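# Move three ticket-listed yellow sponges from shelf to desk

## Task

Read the three labels printed on the ticket at the desk's front edge, find the yellow sponges whose shelf-edge labels (each directly beneath its sponge) match, and place those three sponges on the desk so they rest there by themselves, not held by the robot. The robot must not tip over or be left leaning.

## Robot and tools

ROBOT. A Hello Robot Stretch 3 with one arm: a two-wheel differential base (0.33 m long, 0.34 m wide), a lift that raises the arm along a mast, and a telescoping arm pointing out of the robot's RIGHT side, ending in a wrist (yaw, pitch, roll) and a two-finger gripper. The base cannot strafe, so the gripper moves forward or back only by driving. Turning in place pivots about the wheel-axle midpoint, 0.05 m behind the front edge. Fully retracted with the wrist folded, the swept turning circle has radius 0.28 m; an unfolded level wrist reaches outside it.

FRAMES. Base frame: origin on the floor between the drive wheels, x forward, y left, z up. hand_pose is reported in it, located where closed fingertips meet; with wrist joints at zero its x axis is up, y points back along the arm toward the mast, z toward the rear. Odometry frame is the base frame at scene start; base_odometry heading is positive left, -3.142 to 3.142, and counts wheel slip as motion.

execute_actions. Argument actions: a list holding one action (or empty, which only reports state and images). An action may contain base, joints, or both, plus optional contact_limits; its motions start together. base takes exactly one key: translate_m, a relative straight drive in metres from the base's last reported position, forward positive, range -1 to 1; or rotate_rad, a relative in-place turn in radians, left/counter-clockwise positive, range -3.2 to 3.2. joints is a dict of absolute joint targets by name: lift_m 0 to 1.1 m (arm height); arm_m 0 to 0.52 m (extension); wrist_yaw_rad -1.345 to 4.42 (0 along the arm, positive toward the front, 3.0 folded over the base); wrist_pitch_rad -1.57 to 0.451 (0 level, negative tips fingers down); wrist_roll_rad -2.911 to 2.911 (0 fingers side by side, level); gripper_m -0.089 to 0.179 (larger is wider; actual fingertip gap is less, about 0.007 less nearly closed, 0.025 less wide open, zero below 0.007); head_pan_rad -3.953 to 1.73 (0 forward, positive left, -1.57 looks along the arm); head_tilt_rad -1.53 to 0.419 (negative looks down). Done tolerances: 0.004 for lift, arm, gripper; 0.02 for yaw, roll, head; 0.05 for pitch. contact_limits accepts only arm_m: a motor_effort percentage (1 to 100) at which the arm motion halts with contact_stop; smaller is softer, too small halts immediately, values above the maximum are clipped. cameras: list of head_camera, nav_camera, wrist_camera or all; omitted/null means all, [] means none. Unknown keys or out-of-range numbers reject the whole call with no motion. Joints or base left out of an action may keep pushing to earlier targets. Any one action ends within 15 s. If a result reports a stop, later robot calls in that same reply are skipped.

wait: seconds, 0 to 10; commands nothing, returns state and images. zoom_image: camera and region [x0, y0, x1, y1] in pixels of that camera's latest full image, at most 504 by 504. finished_scene: scene number; irreversible, and the goal must already hold stably.

RESULTS. joint_positions; base_status and joint_status per motion: done (for the base, wheels turned the commanded amount even if slipping), off_target (stopped short, may still push), contact_stop, time_out, torque_fault (target dropped; holds in place unless slack or off). Arm and lift stop on firm contact and go slack until commanded again; a slack lift may sag under load or keep pressing. on_its_own covers uncommanded joints; its "held at" is the target, not the position. motor_effort in % (bracket = peak, noisy, biased); positive wheel effort pushes forward; rest effort out of range suggests contact or load. turned_by_wheels and turned_by_imu give rotation since last result. base_tilt in degrees (forward/right positive, bias up to about 4). lidar_m: 12 distances in metres in 30-degree sectors, 1st straight ahead, counter-clockwise (4th left, 7th rear, 10th right), plane 0.17 m high, range 0.15 to 12, "-" nothing; misses glass, thin legs, tabletops; mast and low lift hide sectors 5, 6, 9, 10. wrist_depth_mm (45 to 1000) and head_depth_mm (280 to 4000, sideways image): 7x7 median depths. Intrinsics: head 896x504 fx 680.51; nav fisheye 672x504 fx 326.427; wrist 644x364 fx 329.51.

SPEED. Full base speed (0.30 m/s, 1.9 rad/s) only with lift_m under 0.30, arm_m under 0.03 and wrist_yaw_rad above 2.54; otherwise 0.10 m/s and 0.63 rad/s.

GRIPPER. Grip by commanding gripper_m below the object's width; release by going at least 0.02 above the touch value. Neither reading nor done proves a hold; over-squeezing triggers a stall guard; to re-squeeze send a different value.

SAFETY. Fold or unfold the wrist only with lift_m 0.32 to 0.95, wrist_pitch_rad -0.4, roll near 0; once folded the lift may go to 0.25. With yaw below -0.4 keep pitch at -0.5 or lower. Base, wrist and head have no contact stop. Wrist servos overloaded for seconds shut off for 10 s. Pushing into something rigid with the gripper above about 0.45 m, or a second push after a contact_stop, can tip the robot; so can driving while gripping something fixed or snagging furniture, especially reversing. On a lean: reverse the last move in small steps, free the gripper, lower lift to about 0.2. Avoid drops, slams and hard pushes; loose objects may get nudged occasionally.

Each tool is called after ">>>" as a command line: name --argument value for each argument, lists and objects as JSON in quotes; but a table of rows of numbers goes row by row, as --pt "numbers of a row", without its own name.

## Session

>>> execute_actions --actions '[]'

Scene clock: 0.00 s.
base_odometry: x=+0.000 y=+0.000 heading=+0.000 (m, m, rad; odometry frame)
turned_by_wheels: +0.000 (rad since the last result)
turned_by_imu: +0.000 (rad since the last result)
base_tilt: forward=+2.1 right=-0.4 (deg)
lidar_m: 1.59 1.59 1.80 1.75 1.63 1.50 2.17 2.15 2.48 2.84 2.72 1.89
head_depth_mm: 1742 1746 1747 1780 1797 1801 1823 / 1680 1700 1709 1707 1719 1730 1749 / 1625 1651 1669 1663 1681 1682 1694 / 1571 1603 1607 1617 1616 1625 1628 / 1528 1550 1549 1560 1573 1584 1602 / 1493 1493 1510 1509 1524 1542 1537 / 1449 1455 1452 1471 1488 1484 1498
base_status: not commanded
joint_positions: lift_m=+0.350 arm_m=+0.001 wrist_yaw_rad=+3.070 wrist_pitch_rad=-0.396 wrist_roll_rad=-0.007 gripper_m=+0.037 head_pan_rad=+0.009 head_tilt_rad=-0.004
joint_status: not commanded
motor_effort: left_wheel=+0 right_wheel=-1 lift_m=+22 arm_m=+0 wrist_yaw_rad=+0 wrist_pitch_rad=+7 wrist_roll_rad=+0 gripper_m=+0 head_pan_rad=+1 head_tilt_rad=+1 (%)
hand_pose: x=-0.0049 y=+0.0808 z=+0.3678 quat_wxyz=(+0.164, +0.695, +0.115, +0.690) (m; base frame)
wrist_depth_mm: - - - - - - - / - - - - - - - / - - - - - - - / 929 914 - 905 867 856 863 / 737 740 - 722 728 707 702 / 617 615 - 598 - 601 581 / 530 533 - 533 512 513 502
pictures: head_camera (sideways: a quarter turn clockwise sets it upright), nav_camera (sideways: a quarter turn counterclockwise sets it upright), wrist_camera
Images, in order (width x height): head_camera 896x504, nav_camera 672x504, wrist_camera 644x364.

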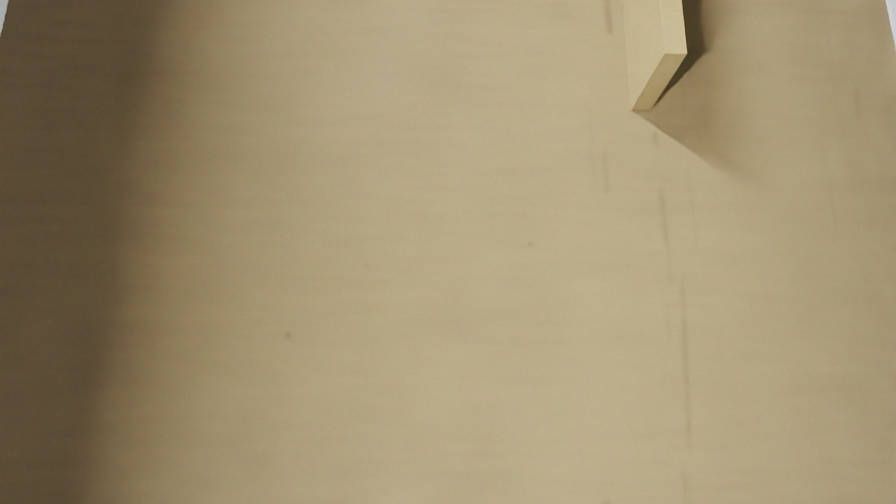

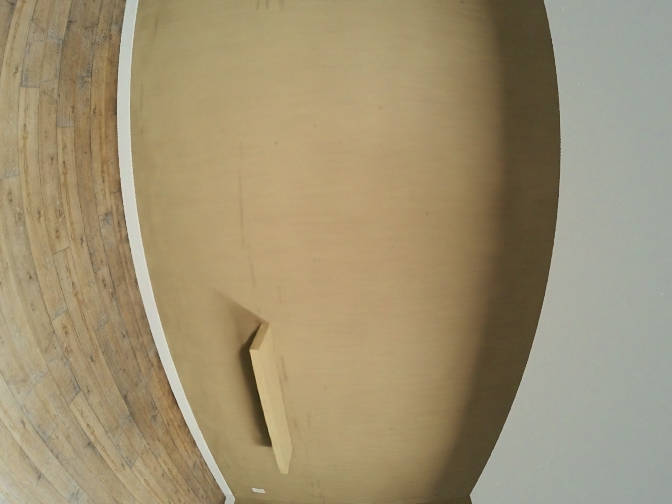

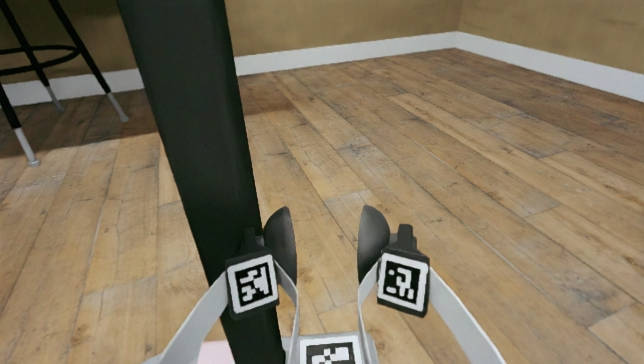

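>>> execute_actions --actions '[{"joints":{"head_pan_rad":-1.2,"head_tilt_rad":-0.4}}]' --cameras '["head_camera","nav_camera"]'

>>> execute_actions --actions '[{"joints":{"head_pan_rad":-2.8,"head_tilt_rad":-0.4}}]' --cameras '["head_camera","nav_camera"]'

>>> execute_actions --actions '[{"joints":{"head_pan_rad":1.6,"head_tilt_rad":-0.4}}]' --cameras '["head_camera","nav_camera"]'

Scene clock: 11.03 s.
base_odometry: x=+0.000 y=+0.000 heading=+0.000 (m, m, rad; odometry frame)
turned_by_wheels: +0.000 (rad since the last result)
turned_by_imu: +0.000 (rad since the last result)
base_tilt: forward=+2.0 right=-0.4 (deg)
lidar_m: 1.59 1.59 1.79 1.76 1.62 1.50 2.17 2.15 2.47 2.84 2.73 1.89
head_depth_mm: 2566 2750 2960 3095 2303 1741 1415 / 2597 2746 2991 3090 2279 1750 1414 / 2618 2807 3035 3133 2289 1746 1415 / 2608 2808 3002 3057 2280 1751 1420 / 2693 2848 2985 2991 2272 1746 1424 / 2653 2897 3042 3045 2271 1753 1420 / 2710 2861 3055 3031 2280 1746 1410
base_status: not commanded
joint_positions: lift_m=+0.350 arm_m=+0.001 wrist_yaw_rad=+3.070 wrist_pitch_rad=-0.396 wrist_roll_rad=-0.007 gripper_m=+0.037 head_pan_rad=-1.193 head_tilt_rad=-0.395
joint_status: all done
motor_effort: left_wheel=+1(0) right_wheel=-1(1) lift_m=+22(23) arm_m=-1(0) wrist_yaw_rad=+0(0) wrist_pitch_rad=+7(7) wrist_roll_rad=+0(0) gripper_m=+0(0) head_pan_rad=-3(54) head_tilt_rad=-2(19) (%)
hand_pose: x=-0.0049 y=+0.0808 z=+0.3678 quat_wxyz=(+0.164, +0.695, +0.115, +0.690) (m; base frame)
wrist_depth_mm: - - - - - - - / - - - - - - - / - - - - - - - / 929 909 - 886 868 858 840 / 752 728 - 711 736 703 693 / 624 608 - 592 - 595 588 / 528 527 - 544 518 511 502
pictures: head_camera (sideways: a quarter turn clockwise sets it upright), nav_camera (sideways: a quarter turn counterclockwise sets it upright)
Images, in order (width x height): head_camera 896x504, nav_camera 672x504.

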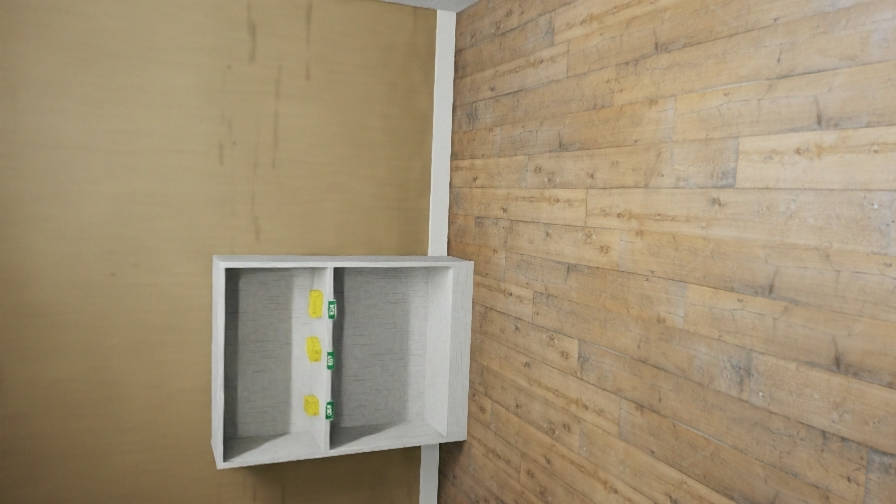

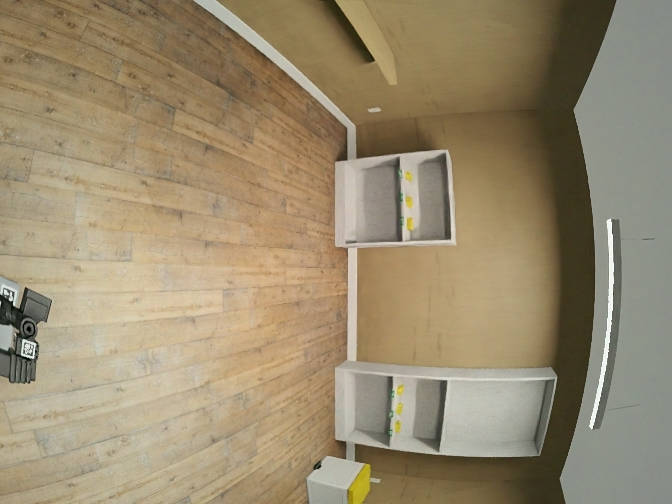

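Scene clock: 12.37 s.
base_odometry: x=+0.000 y=+0.000 heading=+0.000 (m, m, rad; odometry frame)
turned_by_wheels: +0.000 (rad since the last result)
turned_by_imu: +0.000 (rad since the last result)
base_tilt: forward=+2.0 right=-0.4 (deg)
lidar_m: 1.59 1.59 1.79 1.75 1.63 1.50 2.17 2.15 2.47 2.84 2.72 1.89
head_depth_mm: 1848 1952 2114 2287 2302 1742 1409 / 1831 1980 2115 2313 2265 1736 1401 / 1855 1996 2147 2327 2253 1746 1420 / 1872 2036 2155 2349 2291 1752 1416 / 1901 2023 2176 2359 2265 1742 1426 / 1895 2036 2222 2387 2246 1750 1412 / 1920 2074 2249 2419 2271 1742 1410
base_status: not commanded
joint_positions: lift_m=+0.350 arm_m=+0.001 wrist_yaw_rad=+3.070 wrist_pitch_rad=-0.396 wrist_roll_rad=-0.007 gripper_m=+0.037 head_pan_rad=-2.793 head_tilt_rad=-0.395
joint_status: all done
motor_effort: left_wheel=+1(1) right_wheel=-1(1) lift_m=+22(22) arm_m=+0(0) wrist_yaw_rad=+0(0) wrist_pitch_rad=+7(7) wrist_roll_rad=+0(0) gripper_m=+0(1) head_pan_rad=-4(53) head_tilt_rad=-2(3) (%)
hand_pose: x=-0.0049 y=+0.0808 z=+0.3678 quat_wxyz=(+0.164, +0.695, +0.115, +0.690) (m; base frame)
wrist_depth_mm: - - - - - - - / - - - - - - - / - - - - - - - / 918 914 - 879 881 849 859 / 746 735 - 726 744 715 706 / 621 626 - 607 - 590 583 / 536 534 - 540 513 513 500
pictures: head_camera (sideways: a quarter turn clockwise sets it upright), nav_camera (sideways: a quarter turn counterclockwise sets it upright)
Images, in order (width x height): head_camera 896x504, nav_camera 672x504.

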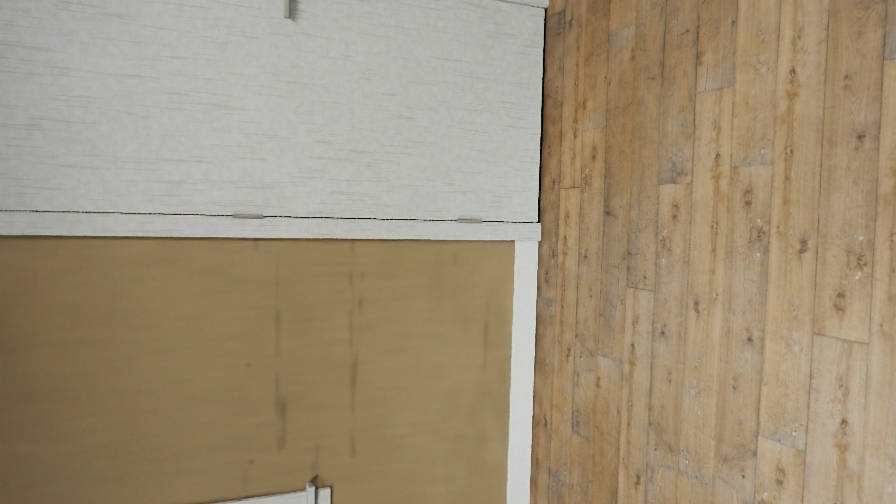

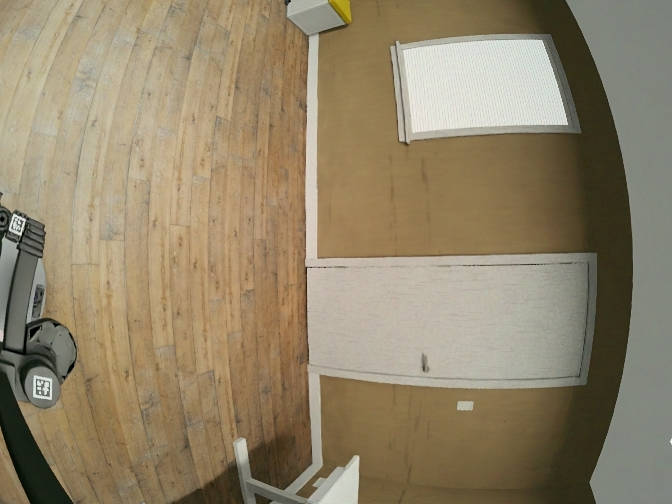

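Scene clock: 14.83 s.
base_odometry: x=+0.000 y=+0.000 heading=+0.000 (m, m, rad; odometry frame)
turned_by_wheels: +0.000 (rad since the last result)
turned_by_imu: +0.000 (rad since the last result)
base_tilt: forward=+2.0 right=-0.3 (deg)
lidar_m: 1.59 1.58 1.80 1.75 1.63 1.50 2.17 2.15 2.47 2.84 2.72 1.89
head_depth_mm: 1680 1800 1949 2152 2273 1760 1413 / 1640 1771 1926 2059 2186 1754 1416 / 1587 1714 1839 2025 2150 1741 1419 / 1554 1657 1792 1942 2094 1754 1414 / 1513 1624 1749 1867 2046 1755 1414 / 1470 1576 1705 1527 1500 1633 1377 / 1420 1551 1657 1448 1155 1744 1408
base_status: not commanded
joint_positions: lift_m=+0.350 arm_m=+0.001 wrist_yaw_rad=+3.070 wrist_pitch_rad=-0.396 wrist_roll_rad=-0.007 gripper_m=+0.037 head_pan_rad=+1.593 head_tilt_rad=-0.395
joint_status: all done
motor_effort: left_wheel=+1(1) right_wheel=-1(1) lift_m=+22(22) arm_m=-1(0) wrist_yaw_rad=+0(0) wrist_pitch_rad=+7(7) wrist_roll_rad=+0(1) gripper_m=+0(0) head_pan_rad=+4(51) head_tilt_rad=-2(3) (%)
hand_pose: x=-0.0049 y=+0.0808 z=+0.3678 quat_wxyz=(+0.164, +0.695, +0.115, +0.690) (m; base frame)
wrist_depth_mm: - - - - - - - / - - - - - - - / - - - - - - - / 921 891 - 900 857 860 859 / 739 737 - 719 750 711 694 / 621 614 - 608 - 584 589 / 530 525 - 539 518 516 505
pictures: head_camera (sideways: a quarter turn clockwise sets it upright), nav_camera (sideways: a quarter turn counterclockwise sets it upright)
Images, in order (width x height): head_camera 896x504, nav_camera 672x504.

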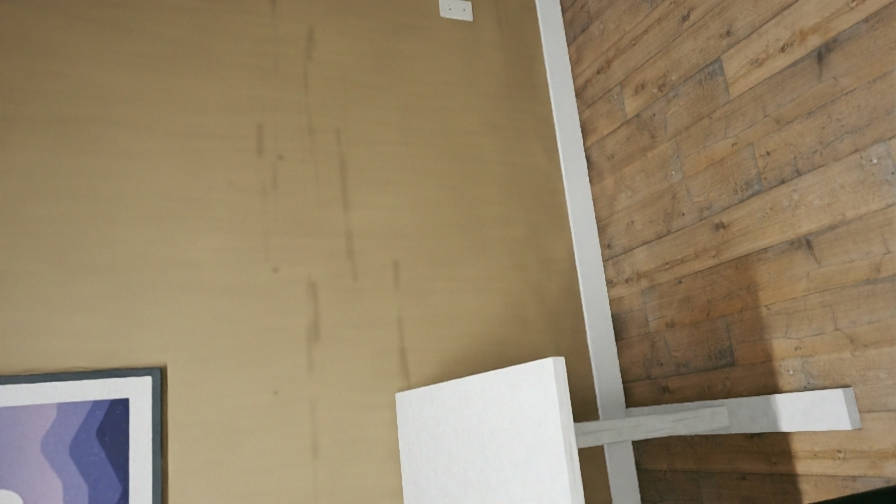

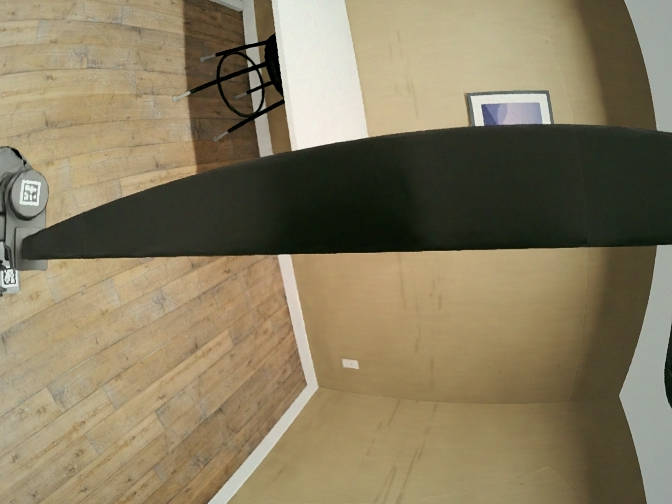

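>>> execute_actions --actions '[{"joints":{"head_pan_rad":-3.9,"head_tilt_rad":-0.5}}]' --cameras '["head_camera","nav_camera"]'

>>> execute_actions --actions '[{"joints":{"head_pan_rad":-1.85,"head_tilt_rad":-0.25}}]' --cameras '["head_camera"]'

Scene clock: 29.53 s.
base_odometry: x=+0.000 y=+0.000 heading=+0.000 (m, m, rad; odometry frame)
turned_by_wheels: +0.000 (rad since the last result)
turned_by_imu: +0.001 (rad since the last result)
base_tilt: forward=+2.0 right=-0.3 (deg)
lidar_m: 1.59 1.59 1.79 1.75 1.62 1.50 2.17 2.16 2.46 2.84 2.72 1.89
head_depth_mm: - - - - - - - / 1553 1683 1755 - - - - / 1644 1770 1747 1372 1930 1584 1314 / 1728 1894 1758 1476 1919 1596 1325 / 1838 1990 1760 2361 1989 1573 1318 / 1951 2124 1749 2138 1984 1596 1315 / 2077 2304 1747 2505 1942 1576 1327
base_status: not commanded
joint_positions: lift_m=+0.350 arm_m=+0.001 wrist_yaw_rad=+3.070 wrist_pitch_rad=-0.396 wrist_roll_rad=-0.007 gripper_m=+0.037 head_pan_rad=-3.893 head_tilt_rad=-0.494
joint_status: all done
motor_effort: left_wheel=+0(2) right_wheel=-1(1) lift_m=+22(22) arm_m=-1(0) wrist_yaw_rad=+0(0) wrist_pitch_rad=+7(7) wrist_roll_rad=+0(0) gripper_m=+0(0) head_pan_rad=-4(55) head_tilt_rad=-2(10) (%)
hand_pose: x=-0.0049 y=+0.0808 z=+0.3678 quat_wxyz=(+0.164, +0.695, +0.115, +0.690) (m; base frame)
wrist_depth_mm: - - - - - - - / - - - - - - - / - - - - - - - / 945 919 - 887 889 845 848 / 735 732 - 723 754 687 702 / 615 617 - 598 - 603 593 / 525 539 - 536 512 510 505
pictures: head_camera (sideways: a quarter turn clockwise sets it upright), nav_camera (sideways: a quarter turn counterclockwise sets it upright)
Images, in order (width x height): head_camera 896x504, nav_camera 672x504.

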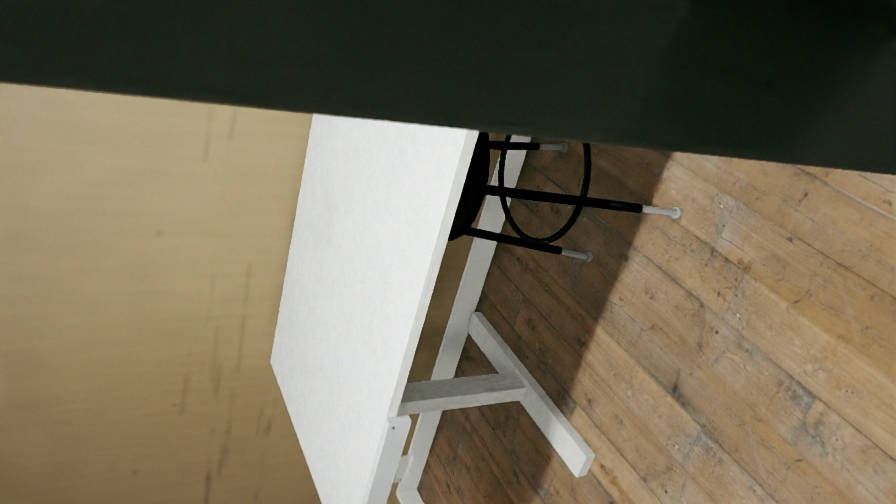

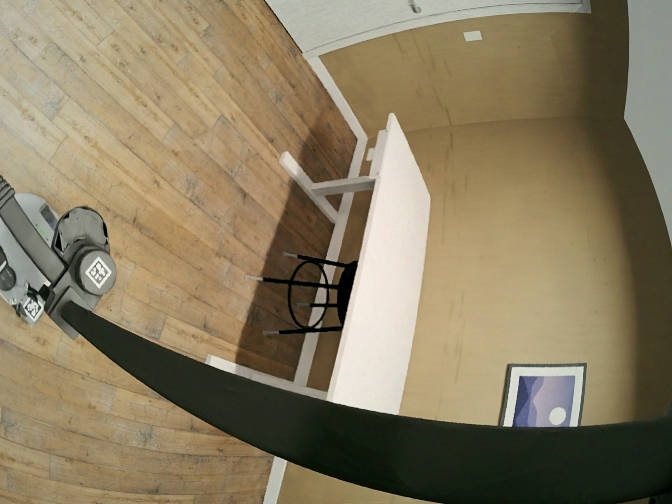

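Scene clock: 31.03 s.
base_odometry: x=+0.000 y=+0.000 heading=+0.000 (m, m, rad; odometry frame)
turned_by_wheels: +0.000 (rad since the last result)
turned_by_imu: +0.000 (rad since the last result)
base_tilt: forward=+2.0 right=-0.4 (deg)
lidar_m: 1.59 1.59 1.79 1.75 1.62 1.50 2.17 2.16 2.47 2.84 2.73 1.89
head_depth_mm: 2475 2560 2653 2745 2706 2055 1595 / 2793 2864 2981 3081 2856 2072 1604 / 3110 3248 3381 3098 2877 2060 1598 / 3208 3379 3549 3754 2879 2065 1602 / 2960 3081 3189 3475 2869 2050 1602 / 2814 2952 3102 3213 2888 2031 1586 / 2680 2800 2888 3004 2856 2048 1586
base_status: not commanded
joint_positions: lift_m=+0.350 arm_m=+0.001 wrist_yaw_rad=+3.070 wrist_pitch_rad=-0.396 wrist_roll_rad=-0.007 gripper_m=+0.037 head_pan_rad=-1.857 head_tilt_rad=-0.260
joint_status: all done
motor_effort: left_wheel=+0(1) right_wheel=-1(1) lift_m=+22(22) arm_m=+0(1) wrist_yaw_rad=+0(0) wrist_pitch_rad=+7(7) wrist_roll_rad=+0(0) gripper_m=+0(0) head_pan_rad=+4(54) head_tilt_rad=+4(17) (%)
hand_pose: x=-0.0049 y=+0.0808 z=+0.3678 quat_wxyz=(+0.164, +0.695, +0.115, +0.690) (m; base frame)
wrist_depth_mm: - - - - - - - / - - - - - - - / - - - - - - - / 931 921 - 887 873 849 861 / 743 737 - 718 741 718 692 / 609 618 - 606 - 595 588 / 529 521 - 545 516 513 506
pictures: head_camera (sideways: a quarter turn clockwise sets it upright)
Images, in order (width x height): head_camera 896x504.

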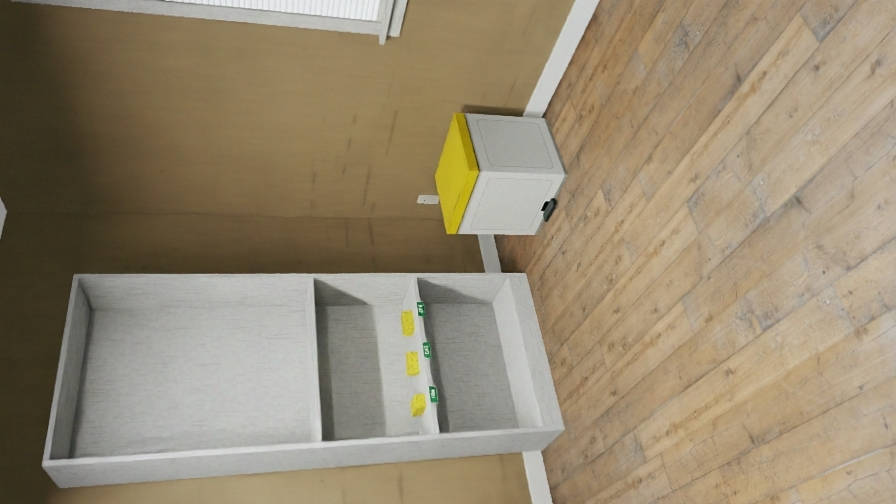

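>>> execute_actions --actions '[{"base":{"translate_m":-1.0},"joints":{"head_pan_rad":1.7,"head_tilt_rad":-0.55}}]' --cameras '["head_camera","nav_camera"]'

Scene clock: 50.57 s.
base_odometry: x=-1.000 y=+0.000 heading=+0.000 (m, m, rad; odometry frame)
turned_by_wheels: +0.000 (rad since the last result)
turned_by_imu: -0.004 (rad since the last result)
base_tilt: forward=+2.0 right=-0.3 (deg)
lidar_m: 2.55 2.54 1.35 0.91 1.44 1.47 1.21 1.21 1.39 2.26 3.03 3.04
head_depth_mm: 1301 1441 1524 1074 1699 1513 1287 / 1288 1411 1508 1083 1209 1479 1280 / 1265 1395 1482 1074 1693 1487 1284 / 1241 1360 1449 1072 920 1504 1276 / 1222 1335 1431 1077 920 1524 1283 / 1205 1314 1422 1074 857 1551 1313 / 1182 1307 1399 1124 - - -
base_status: done
joint_positions: lift_m=+0.350 arm_m=+0.001 wrist_yaw_rad=+3.070 wrist_pitch_rad=-0.397 wrist_roll_rad=-0.007 gripper_m=+0.037 head_pan_rad=+1.693 head_tilt_rad=-0.543
joint_status: all done
motor_effort: left_wheel=+1(3) right_wheel=-1(4) lift_m=+22(22) arm_m=-1(1) wrist_yaw_rad=+0(0) wrist_pitch_rad=+7(7) wrist_roll_rad=+0(0) gripper_m=+0(0) head_pan_rad=+5(49) head_tilt_rad=-2(15) (%)
hand_pose: x=-0.0049 y=+0.0808 z=+0.3678 quat_wxyz=(+0.164, +0.695, +0.115, +0.690) (m; base frame)
wrist_depth_mm: - - - - - - - / - - - - - - - / - - - - - - - / 913 917 - 901 872 859 866 / 737 725 - 718 724 696 699 / 623 617 - 608 - 597 590 / 536 532 - 546 508 514 507
pictures: head_camera (sideways: a quarter turn clockwise sets it upright), nav_camera (sideways: a quarter turn counterclockwise sets it upright)
Images, in order (width x height): head_camera 896x504, nav_camera 672x504.

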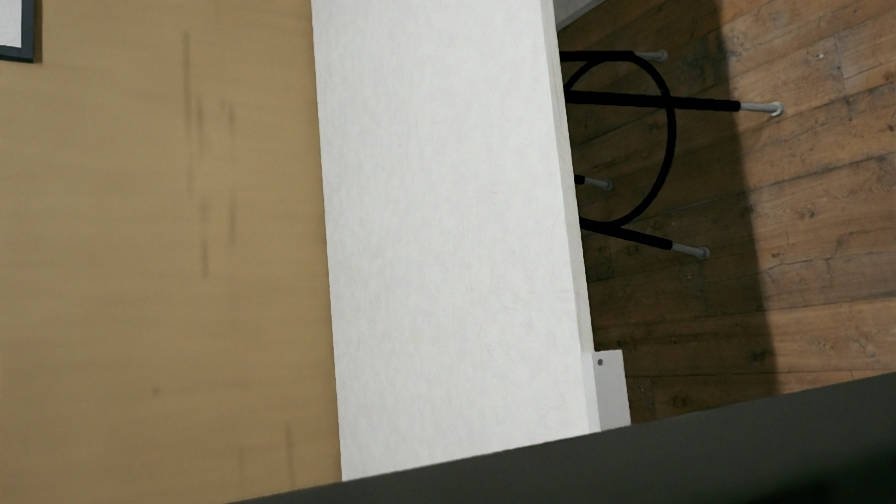

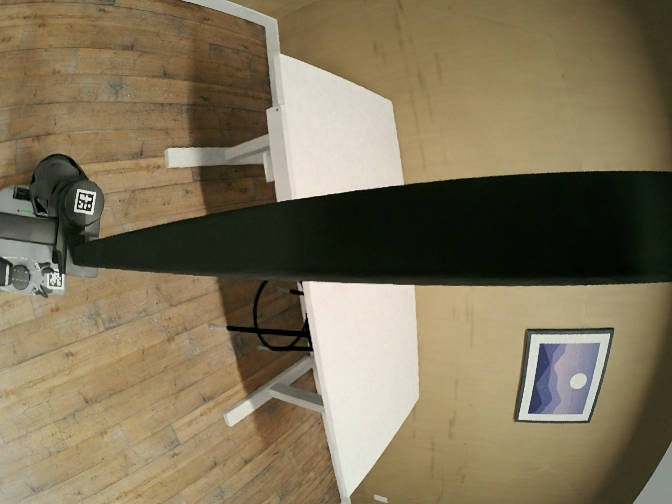

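>>> execute_actions --actions '[{"joints":{"lift_m":0.26,"head_pan_rad":-1.3,"head_tilt_rad":-0.6}}]' --cameras '[]'

>>> execute_actions --actions '[{"base":{"rotate_rad":3.1416}}]' --cameras '["head_camera","nav_camera"]'

Scene clock: 61.70 s.
base_odometry: x=-1.000 y=+0.000 heading=+0.000 (m, m, rad; odometry frame)
turned_by_wheels: +0.000 (rad since the last result)
turned_by_imu: +0.001 (rad since the last result)
base_tilt: forward=+2.1 right=-0.4 (deg)
lidar_m: 2.55 2.54 1.35 0.91 1.45 1.46 1.21 1.21 1.38 2.27 3.02 3.05
head_depth_mm: 2896 3122 2632 2273 1775 1473 1244 / 2876 3099 2949 2276 1789 1460 1247 / 2858 3207 3130 2256 1779 1469 1246 / 2831 3174 3097 2295 1780 1470 1248 / 2868 3223 3066 2283 1780 1465 1238 / 2859 3198 3138 2276 1794 1460 1253 / 2848 3194 3110 2273 1775 1476 1247
base_status: not commanded
joint_positions: lift_m=+0.260 arm_m=+0.001 wrist_yaw_rad=+3.070 wrist_pitch_rad=-0.398 wrist_roll_rad=-0.007 gripper_m=+0.037 head_pan_rad=-1.293 head_tilt_rad=-0.593
joint_status: all done
motor_effort: left_wheel=+1(1) right_wheel=-1(1) lift_m=+20(19) arm_m=-1(1) wrist_yaw_rad=+0(0) wrist_pitch_rad=+8(8) wrist_roll_rad=+0(0) gripper_m=+0(0) head_pan_rad=-4(51) head_tilt_rad=-2(6) (%)
hand_pose: x=-0.0049 y=+0.0806 z=+0.2774 quat_wxyz=(+0.164, +0.695, +0.115, +0.690) (m; base frame)
wrist_depth_mm: - - - - - - - / - - - - - - - / 930 969 975 942 919 917 895 / 704 748 - 723 706 702 695 / 602 591 - 596 605 572 570 / 505 521 - - - 482 477 / 444 - - - 417 419 415
pictures: none
No camera images: the call's "cameras" was empty. Leave "cameras" out to get every camera's image.

Scene clock: 64.73 s.
base_odometry: x=-1.000 y=+0.000 heading=+3.141 (m, m, rad; odometry frame)
turned_by_wheels: +3.141 (rad since the last result)
turned_by_imu: +3.156 (rad since the last result)
base_tilt: forward=+2.0 right=-0.4 (deg)
lidar_m: 1.21 1.21 1.39 2.31 3.23 3.04 2.55 2.54 1.35 0.91 1.05 1.46
head_depth_mm: 1227 1356 1365 992 1672 1437 1245 / 1232 1354 1365 997 1666 1458 1244 / 1222 1360 1368 1000 1686 1465 1247 / 1222 1358 1366 995 1629 1470 1240 / 1225 1352 1358 997 862 1471 1251 / 1230 1351 1374 996 868 1439 1239 / 1227 1355 1370 999 863 1481 1248
base_status: done
joint_positions: lift_m=+0.260 arm_m=+0.001 wrist_yaw_rad=+3.070 wrist_pitch_rad=-0.398 wrist_roll_rad=-0.007 gripper_m=+0.037 head_pan_rad=-1.293 head_tilt_rad=-0.593
joint_status: not commanded
motor_effort: left_wheel=-2(7) right_wheel=+2(10) lift_m=+20(19) arm_m=-1(1) wrist_yaw_rad=+1(0) wrist_pitch_rad=+8(8) wrist_roll_rad=+0(0) gripper_m=+0(0) head_pan_rad=-3(4) head_tilt_rad=-2(2) (%)
hand_pose: x=-0.0049 y=+0.0806 z=+0.2774 quat_wxyz=(+0.164, +0.695, +0.115, +0.690) (m; base frame)
wrist_depth_mm: - - - - - - - / - - - - - - - / - 959 943 950 918 915 887 / 732 734 - 706 714 692 688 / 605 603 - 591 595 571 570 / 506 514 - - - 481 476 / 439 - - - 416 418 414
pictures: head_camera (sideways: a quarter turn clockwise sets it upright), nav_camera (sideways: a quarter turn counterclockwise sets it upright)
Images, in order (width x height): head_camera 896x504, nav_camera 672x504.

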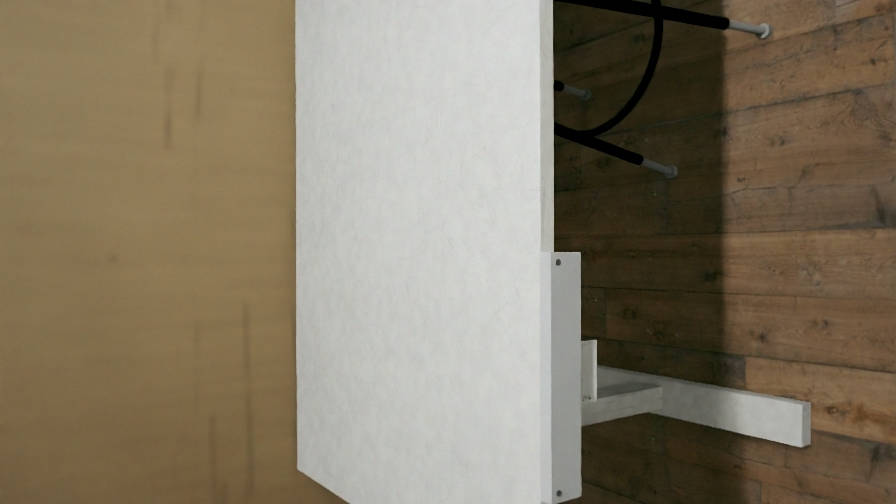

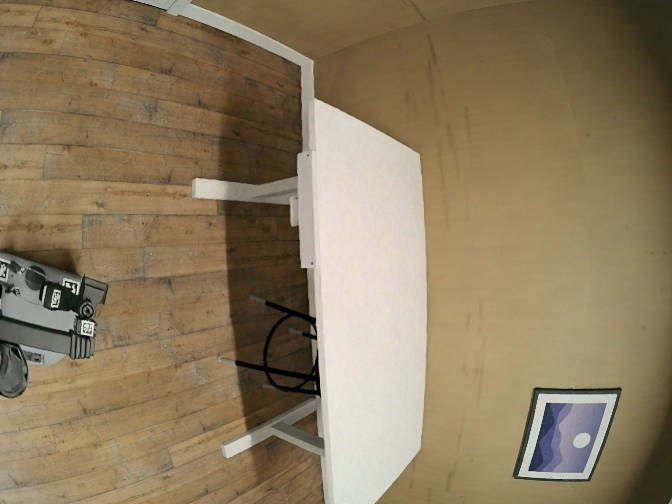

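>>> zoom_image --camera "head_camera" --region '[500,230,700,504]'

Region (500, 230, 700, 504) of head_camera's 896x504 image, scaled by 1.839, with more detail than that image has; it fills the left 368 columns of this view, and the rest is white.

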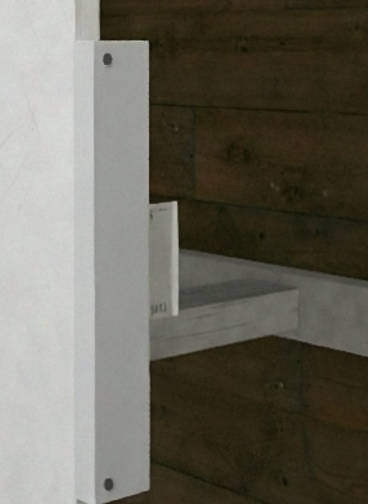

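>>> execute_actions --actions '[{"joints":{"lift_m":0.55}}]' --cameras '[]'

>>> execute_actions --actions '[{"base":{"translate_m":0.25},"joints":{"wrist_yaw_rad":0,"wrist_pitch_rad":-0.4}}]' --cameras '[]'

>>> execute_actions --actions '[{"joints":{"wrist_pitch_rad":0.0,"lift_m":0.5}}]'

Scene clock: 90.97 s.
base_odometry: x=-1.000 y=+0.000 heading=+3.141 (m, m, rad; odometry frame)
turned_by_wheels: +0.000 (rad since the last result)
turned_by_imu: +0.001 (rad since the last result)
base_tilt: forward=+2.0 right=-0.4 (deg)
lidar_m: 1.21 1.21 1.39 2.30 3.25 3.02 2.55 2.53 1.35 0.91 1.05 1.46
head_depth_mm: 1221 1353 1350 994 1687 1433 1252 / 1221 1356 1352 999 1679 1459 1245 / 1228 1355 1363 996 1681 1466 1254 / 1228 1351 1357 993 1623 1480 1250 / 1223 1354 1367 995 864 1474 1247 / 1221 1359 1366 997 864 1430 1240 / 1227 1347 1373 1000 863 1477 1243
base_status: not commanded
joint_positions: lift_m=+0.550 arm_m=+0.001 wrist_yaw_rad=+3.070 wrist_pitch_rad=-0.398 wrist_roll_rad=-0.007 gripper_m=+0.037 head_pan_rad=-1.293 head_tilt_rad=-0.593
joint_status: all done
motor_effort: left_wheel=-2(1) right_wheel=+2(2) lift_m=+25(27) arm_m=-1(1) wrist_yaw_rad=+0(1) wrist_pitch_rad=+8(8) wrist_roll_rad=+0(0) gripper_m=+0(0) head_pan_rad=-4(3) head_tilt_rad=-2(2) (%)
hand_pose: x=-0.0049 y=+0.0806 z=+0.5671 quat_wxyz=(+0.164, +0.695, +0.115, +0.690) (m; base frame)
wrist_depth_mm: - - - - - - - / - - - - - - - / - - - - - - - / - - - - - - - / - - - - - - 989 / 876 866 - 852 - 834 831 / 751 744 - 739 734 724 714
pictures: none
No camera images: the call's "cameras" was empty. Leave "cameras" out to get every camera's image.

Scene clock: 94.43 s.
base_odometry: x=-1.250 y=+0.000 heading=+3.141 (m, m, rad; odometry frame)
turned_by_wheels: +0.000 (rad since the last result)
turned_by_imu: +0.002 (rad since the last result)
base_tilt: forward=+2.0 right=-0.3 (deg)
lidar_m: 0.97 0.97 1.12 1.86 3.36 3.31 2.79 2.78 0.99 1.03 0.94 1.17
head_depth_mm: 1163 1286 1364 998 833 1427 1241 / 1158 1286 1360 991 808 1473 1255 / 1164 1285 1355 996 809 1473 1252 / 1151 1285 1359 999 813 1432 1249 / 1155 1281 1364 1000 835 1428 1240 / 1156 1277 1413 1041 840 1480 1243 / 1160 1284 1439 1629 1765 1465 1243
base_status: done
joint_positions: lift_m=+0.550 arm_m=+0.001 wrist_yaw_rad=+0.002 wrist_pitch_rad=-0.415 wrist_roll_rad=-0.007 gripper_m=+0.037 head_pan_rad=-1.293 head_tilt_rad=-0.593
joint_status: all done
motor_effort: left_wheel=-2(3) right_wheel=+2(5) lift_m=+25(25) arm_m=-1(1) wrist_yaw_rad=-2(2) wrist_pitch_rad=+7(7) wrist_roll_rad=+0(0) gripper_m=+0(0) head_pan_rad=-3(4) head_tilt_rad=-2(2) (%)
hand_pose: x=-0.0211 y=-0.3706 z=+0.5632 quat_wxyz=(+0.695, +0.147, -0.689, -0.145) (m; base frame)
wrist_depth_mm: 890 596 - - 774 683 - / 973 977 - - - - - / - - - - - - - / - - - - - - - / - 990 984 - - 945 957 / 857 840 825 834 - 839 821 / 747 724 735 719 710 728 718
pictures: none
No camera images: the call's "cameras" was empty. Leave "cameras" out to get every camera's image.

Scene clock: 95.73 s.
base_odometry: x=-1.250 y=+0.000 heading=+3.141 (m, m, rad; odometry frame)
turned_by_wheels: +0.000 (rad since the last result)
turned_by_imu: +0.000 (rad since the last result)
base_tilt: forward=+2.0 right=-0.4 (deg)
lidar_m: 0.97 0.97 1.12 1.86 3.34 3.30 2.79 2.79 0.99 1.03 0.94 1.18
head_depth_mm: 1158 1286 1361 998 835 1427 1244 / 1160 1290 1365 992 809 1468 1272 / 1160 1281 1358 993 806 1466 1244 / 1154 1278 1365 998 811 1432 1246 / 1160 1279 1366 999 838 1427 1238 / 1157 1274 1412 1037 837 1468 1250 / 1160 1274 1440 1620 1748 1461 1250
base_status: not commanded
joint_positions: lift_m=+0.500 arm_m=+0.001 wrist_yaw_rad=+0.002 wrist_pitch_rad=-0.026 wrist_roll_rad=-0.007 gripper_m=+0.037 head_pan_rad=-1.293 head_tilt_rad=-0.593
joint_status: all done
motor_effort: left_wheel=-1(2) right_wheel=+2(2) lift_m=+19(20) arm_m=+0(1) wrist_yaw_rad=-3(2) wrist_pitch_rad=+12(12) wrist_roll_rad=+0(0) gripper_m=+0(0) head_pan_rad=-3(3) head_tilt_rad=-2(3) (%)
hand_pose: x=-0.0210 y=-0.4013 z=+0.6081 quat_wxyz=(+0.710, +0.010, -0.704, -0.009) (m; base frame)
wrist_depth_mm: 914 950 - - - - - / 284 303 324 349 746 806 908 / 963 631 336 - - - - / - - - - - 801 - / - - - - - - - / - - - - - - - / - - - - - - 971
pictures: head_camera (sideways: a quarter turn clockwise sets it upright), nav_camera (sideways: a quarter turn counterclockwise sets it upright), wrist_camera
Images, in order (width x height): head_camera 896x504, nav_camera 672x504, wrist_camera 644x364.

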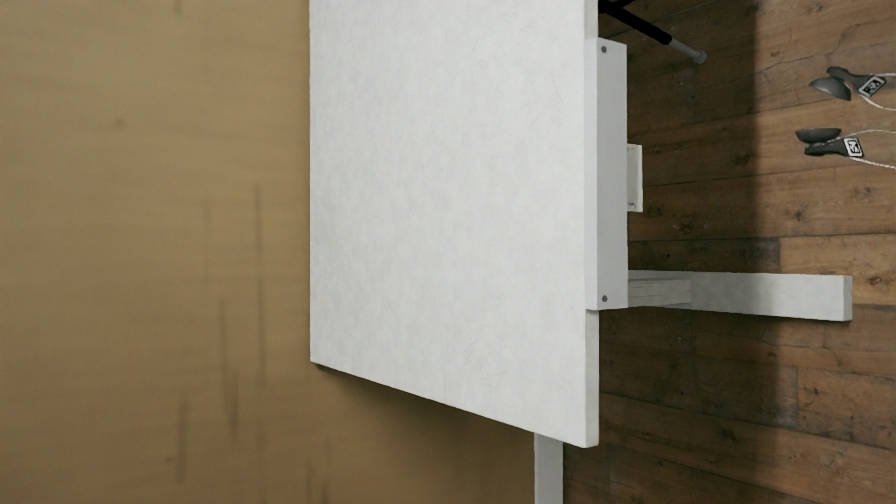

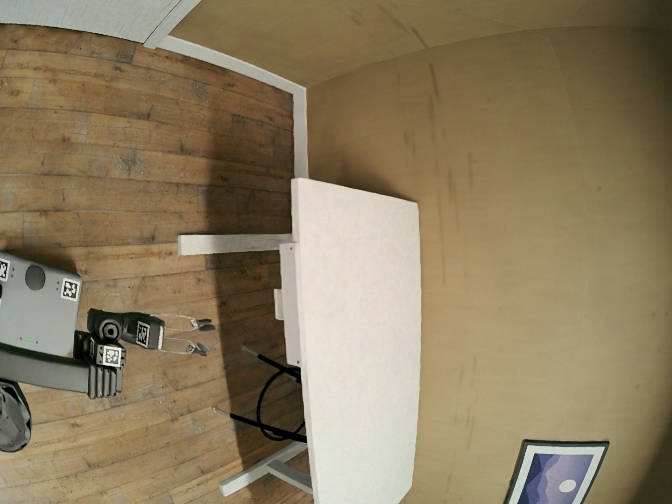

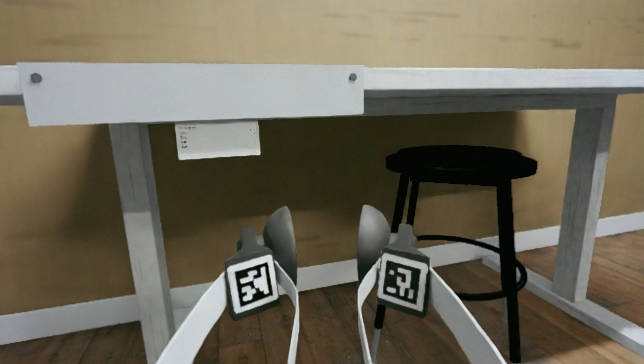

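>>> zoom_image --camera "wrist_camera" --region '[150,100,290,180]'

Region (150, 100, 290, 180) of wrist_camera's 644x364 image, scaled by 3.600; it fills the top 288 rows of this view, and the rest is white.

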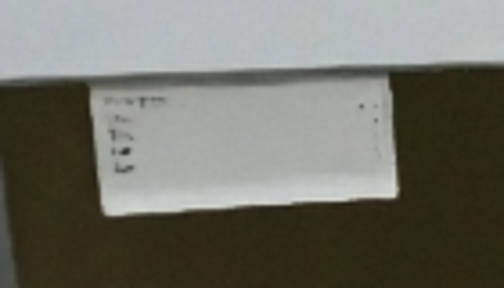

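>>> execute_actions --actions '[{"base":{"translate_m":0.1},"joints":{"arm_m":0.14,"wrist_pitch_rad":-0.15,"lift_m":0.5}}]' --cameras '["wrist_camera"]'

>>> zoom_image --camera "wrist_camera" --region '[220,0,460,140]'

Scene clock: 123.37 s.
base_odometry: x=-1.350 y=+0.000 heading=+3.141 (m, m, rad; odometry frame)
turned_by_wheels: +0.000 (rad since the last result)
turned_by_imu: +0.001 (rad since the last result)
base_tilt: forward=+2.0 right=-0.3 (deg)
lidar_m: 0.88 0.87 0.97 1.67 3.39 3.42 2.88 2.88 1.04 0.91 0.90 1.06
head_depth_mm: 1128 1256 1338 995 784 1465 1245 / 1133 1256 1330 997 783 1463 1326 / 1130 1250 1335 1000 784 1470 1244 / 1132 1246 1328 1001 811 1403 1216 / 1132 1251 1356 1041 813 1473 1250 / 1130 1251 1399 1587 1736 1477 1257 / 1128 1252 1387 1575 1727 1469 1251
base_status: done
joint_positions: lift_m=+0.500 arm_m=+0.140 wrist_yaw_rad=+0.001 wrist_pitch_rad=-0.168 wrist_roll_rad=-0.007 gripper_m=+0.037 head_pan_rad=-1.293 head_tilt_rad=-0.593
joint_status: all done
motor_effort: left_wheel=-2(2) right_wheel=+2(6) lift_m=+20(21) arm_m=+3(4) wrist_yaw_rad=-1(1) wrist_pitch_rad=+8(11) wrist_roll_rad=+0(0) gripper_m=+0(0) head_pan_rad=-3(4) head_tilt_rad=-2(2) (%)
hand_pose: x=-0.0213 y=-0.5333 z=+0.5724 quat_wxyz=(+0.707, +0.060, -0.702, -0.059) (m; base frame)
wrist_depth_mm: 139 146 157 169 181 200 522 / 791 475 460 186 - - - / 831 563 981 - - 625 580 / 882 896 - - - - 967 / 932 930 - - - - 999 / 955 973 823 - - 977 971 / 868 884 839 847 841 812 787
pictures: wrist_camera
Images, in order (width x height): wrist_camera 644x364.

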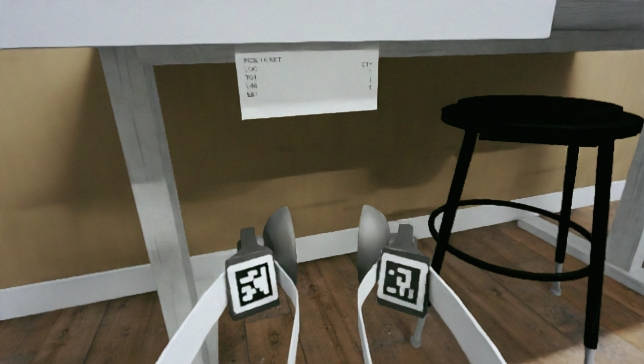

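Region (220, 0, 460, 140) of wrist_camera's 644x364 image, scaled by 2.100; it fills the top 294 rows of this view, and the rest is white.

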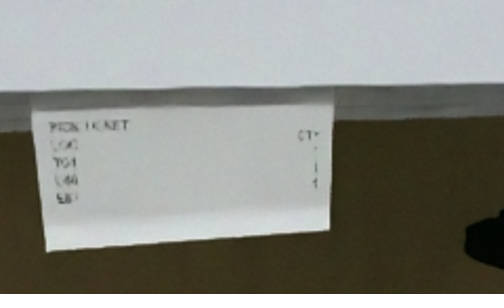

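>>> execute_actions --actions '[{"joints":{"arm_m":0.26,"wrist_pitch_rad":0.1,"lift_m":0.44},"contact_limits":{"arm_m":15}}]' --cameras '["wrist_camera"]'

>>> zoom_image --camera "wrist_camera" --region '[180,0,480,200]'

Scene clock: 135.17 s.
base_odometry: x=-1.350 y=+0.000 heading=+3.141 (m, m, rad; odometry frame)
turned_by_wheels: +0.000 (rad since the last result)
turned_by_imu: +0.001 (rad since the last result)
base_tilt: forward=+2.0 right=-0.3 (deg)
lidar_m: 0.88 0.87 0.98 1.68 3.39 3.41 2.88 2.88 1.04 0.91 0.90 1.06
head_depth_mm: 1128 1252 1337 993 785 1456 - / 1135 1252 1332 995 786 1459 - / 1133 1259 1333 995 786 1479 1245 / 1133 1256 1329 993 809 1408 1219 / 1134 1254 1357 1037 812 1475 1250 / 1135 1245 1394 1590 1713 1475 1248 / 1134 1249 1406 1585 1732 1474 1246
base_status: not commanded
joint_positions: lift_m=+0.440 arm_m=+0.260 wrist_yaw_rad=+0.001 wrist_pitch_rad=+0.075 wrist_roll_rad=-0.007 gripper_m=+0.037 head_pan_rad=-1.293 head_tilt_rad=-0.593
joint_status: all done
motor_effort: left_wheel=-2(2) right_wheel=+2(2) lift_m=+20(20) arm_m=+3(6) wrist_yaw_rad=-1(0) wrist_pitch_rad=+12(12) wrist_roll_rad=+0(0) gripper_m=+0(0) head_pan_rad=-3(4) head_tilt_rad=-2(3) (%)
contact_limits: arm_m 15 (drawing in: default 17, maximum 28; extending or still: default 23, maximum 37)
hand_pose: x=-0.0213 y=-0.6619 z=+0.5739 quat_wxyz=(+0.709, -0.026, -0.704, +0.026) (m; base frame)
wrist_depth_mm: 188 68 73 79 85 208 211 / 328 70 74 80 87 394 412 / 481 405 836 877 975 - - / 554 785 861 932 - 641 488 / 720 795 855 941 - - - / 744 821 851 977 - - - / 763 457 901 985 - - 983
pictures: wrist_camera
Images, in order (width x height): wrist_camera 644x364.

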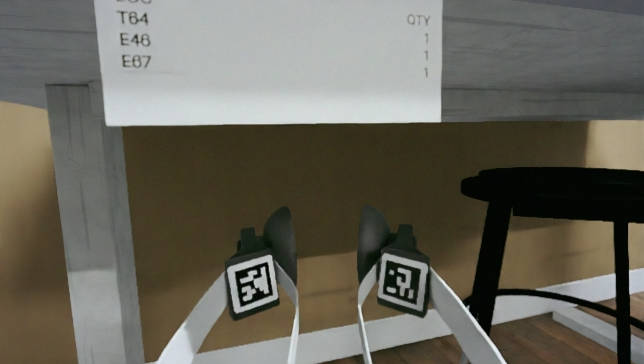

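Region (180, 0, 480, 200) of wrist_camera's 644x364 image, scaled by 1.680.

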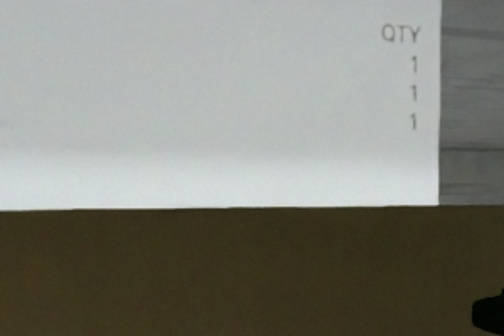

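>>> zoom_image --camera "wrist_camera" --region '[95,0,255,90]'

>>> execute_actions --actions '[{"joints":{"arm_m":0.0}}]' --cameras '[]'

>>> execute_actions --actions '[{"joints":{"wrist_pitch_rad":-0.4,"lift_m":0.5}}]' --cameras '[]'

>>> execute_actions --actions '[{"joints":{"wrist_yaw_rad":3.0,"head_pan_rad":-1.57,"head_tilt_rad":-0.3}}]' --cameras '[]'

>>> execute_actions --actions '[{"joints":{"lift_m":0.26}}]' --cameras '["nav_camera"]'

Region (95, 0, 255, 90) of wrist_camera's 644x364 image, scaled by 3.150; it fills the top 284 rows of this view, and the rest is white.

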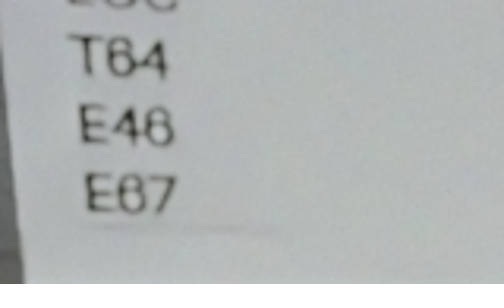

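Scene clock: 150.97 s.
base_odometry: x=-1.350 y=+0.000 heading=+3.141 (m, m, rad; odometry frame)
turned_by_wheels: +0.000 (rad since the last result)
turned_by_imu: +0.001 (rad since the last result)
base_tilt: forward=+1.9 right=-0.4 (deg)
lidar_m: 0.87 0.87 0.98 1.68 3.39 3.42 2.88 2.88 1.04 0.90 0.90 1.06
head_depth_mm: 1131 1255 1327 989 784 1471 1246 / 1135 1254 1335 996 787 1441 1243 / 1129 1251 1333 994 785 1467 1242 / 1132 1252 1332 996 807 1394 1214 / 1138 1248 1369 1033 811 1462 1257 / 1132 1254 1391 1584 1727 1476 1245 / 1136 1249 1399 1601 1719 1473 1249
base_status: not commanded
joint_positions: lift_m=+0.440 arm_m=+0.001 wrist_yaw_rad=+0.000 wrist_pitch_rad=+0.075 wrist_roll_rad=-0.007 gripper_m=+0.037 head_pan_rad=-1.293 head_tilt_rad=-0.593
joint_status: all done
motor_effort: left_wheel=-2(2) right_wheel=+2(2) lift_m=+20(20) arm_m=-3(8) wrist_yaw_rad=-1(0) wrist_pitch_rad=+11(12) wrist_roll_rad=-1(0) gripper_m=+0(0) head_pan_rad=-4(4) head_tilt_rad=-2(2) (%)
hand_pose: x=-0.0214 y=-0.4034 z=+0.5741 quat_wxyz=(+0.709, -0.026, -0.704, +0.026) (m; base frame)
wrist_depth_mm: 928 951 - - - - - / 318 293 303 322 352 463 490 / 927 971 647 347 - - 975 / 958 - - - - 757 - / 974 - - - - - - / 995 - 663 - - - - / 986 - - - - - 993
pictures: none
No camera images: the call's "cameras" was empty. Leave "cameras" out to get every camera's image.

Scene clock: 152.33 s.
base_odometry: x=-1.350 y=+0.000 heading=+3.141 (m, m, rad; odometry frame)
turned_by_wheels: +0.000 (rad since the last result)
turned_by_imu: +0.000 (rad since the last result)
base_tilt: forward=+2.1 right=-0.4 (deg)
lidar_m: 0.88 0.87 0.97 1.68 3.39 3.43 2.88 2.88 1.04 0.91 0.90 1.06
head_depth_mm: 1138 1251 1338 996 786 1457 1243 / 1134 1249 1340 995 786 1435 1244 / 1134 1255 1332 997 785 1470 1243 / 1135 1253 1339 997 812 1389 1214 / 1133 1253 1354 1039 809 1468 1249 / 1128 1250 1411 1601 1730 1470 1247 / 1130 1256 1407 1576 1729 1462 1253
base_status: not commanded
joint_positions: lift_m=+0.500 arm_m=+0.001 wrist_yaw_rad=+0.000 wrist_pitch_rad=-0.415 wrist_roll_rad=-0.007 gripper_m=+0.037 head_pan_rad=-1.293 head_tilt_rad=-0.593
joint_status: all done
motor_effort: left_wheel=-1(2) right_wheel=+2(2) lift_m=+25(25) arm_m=-3(3) wrist_yaw_rad=+0(1) wrist_pitch_rad=+7(10) wrist_roll_rad=+0(0) gripper_m=+0(0) head_pan_rad=-4(4) head_tilt_rad=-2(2) (%)
hand_pose: x=-0.0215 y=-0.3709 z=+0.5133 quat_wxyz=(+0.695, +0.146, -0.689, -0.145) (m; base frame)
wrist_depth_mm: 869 900 980 - - - 946 / 934 965 - - - - - / - - - - - - - / - - - - - - - / 936 947 894 909 939 918 893 / 798 814 783 771 - 755 768 / 687 696 662 668 661 672 657
pictures: none
No camera images: the call's "cameras" was empty. Leave "cameras" out to get every camera's image.

Scene clock: 154.83 s.
base_odometry: x=-1.350 y=+0.000 heading=+3.141 (m, m, rad; odometry frame)
turned_by_wheels: +0.000 (rad since the last result)
turned_by_imu: +0.000 (rad since the last result)
base_tilt: forward=+2.0 right=-0.3 (deg)
lidar_m: 0.88 0.87 0.97 1.68 3.39 3.41 2.89 2.88 1.04 0.90 0.90 1.06
head_depth_mm: 1291 1377 1468 1569 1177 865 1480 / 1261 1334 1427 1502 1171 862 1278 / 1226 1300 1387 1479 1172 862 723 / 1195 1264 1336 1436 1173 860 705 / 1162 1231 1300 1381 1171 859 682 / 1133 1197 1266 1343 1169 863 698 / 1113 1162 1233 1303 1164 857 701
base_status: not commanded
joint_positions: lift_m=+0.500 arm_m=+0.001 wrist_yaw_rad=+2.998 wrist_pitch_rad=-0.415 wrist_roll_rad=-0.007 gripper_m=+0.037 head_pan_rad=-1.563 head_tilt_rad=-0.310
joint_status: all done
motor_effort: left_wheel=-1(2) right_wheel=+2(2) lift_m=+25(25) arm_m=-3(3) wrist_yaw_rad=+2(3) wrist_pitch_rad=+7(7) wrist_roll_rad=+0(0) gripper_m=+0(0) head_pan_rad=-4(27) head_tilt_rad=+3(18) (%)
hand_pose: x=+0.0109 y=+0.0765 z=+0.5133 quat_wxyz=(+0.195, +0.698, +0.096, +0.682) (m; base frame)
wrist_depth_mm: - - - - - 972 740 / - - - - - - 769 / - - - - - - 779 / - - - - - - 831 / 939 933 - 929 953 904 825 / 799 796 - 787 - 761 746 / 693 677 - 680 676 676 656
pictures: none
No camera images: the call's "cameras" was empty. Leave "cameras" out to get every camera's image.

Scene clock: 157.83 s.
base_odometry: x=-1.350 y=+0.000 heading=+3.141 (m, m, rad; odometry frame)
turned_by_wheels: +0.000 (rad since the last result)
turned_by_imu: +0.000 (rad since the last result)
base_tilt: forward=+2.0 right=-0.3 (deg)
lidar_m: 0.88 0.87 0.98 1.68 3.38 3.41 2.89 2.88 1.04 0.90 0.90 1.06
head_depth_mm: 1296 1369 1484 1566 1173 864 1477 / 1264 1339 1428 1519 1174 863 1277 / 1228 1302 1375 1468 1169 862 726 / 1194 1259 1343 1430 1170 854 701 / 1169 1227 1304 1378 1170 863 682 / 1130 1197 1271 1341 1162 859 701 / 1103 1170 1233 1306 1170 861 699
base_status: not commanded
joint_positions: lift_m=+0.260 arm_m=+0.001 wrist_yaw_rad=+2.998 wrist_pitch_rad=-0.416 wrist_roll_rad=-0.007 gripper_m=+0.037 head_pan_rad=-1.563 head_tilt_rad=-0.310
joint_status: all done
motor_effort: left_wheel=-1(2) right_wheel=+2(2) lift_m=+20(21) arm_m=-3(3) wrist_yaw_rad=+2(2) wrist_pitch_rad=+7(8) wrist_roll_rad=+0(0) gripper_m=+0(0) head_pan_rad=-4(3) head_tilt_rad=+4(3) (%)
hand_pose: x=+0.0108 y=+0.0763 z=+0.2732 quat_wxyz=(+0.195, +0.698, +0.097, +0.682) (m; base frame)
wrist_depth_mm: - - - - - 953 739 / - - - - - 996 771 / 983 - 913 889 900 860 766 / 719 730 712 692 705 690 668 / 590 587 - 569 574 558 552 / 494 507 - - - 478 472 / - - - - 413 411 407
pictures: nav_camera (sideways: a quarter turn counterclockwise sets it upright)
Images, in order (width x height): nav_camera 672x504.

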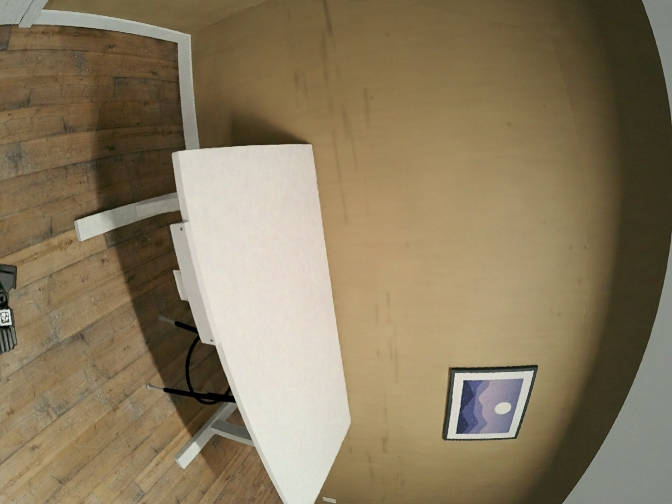

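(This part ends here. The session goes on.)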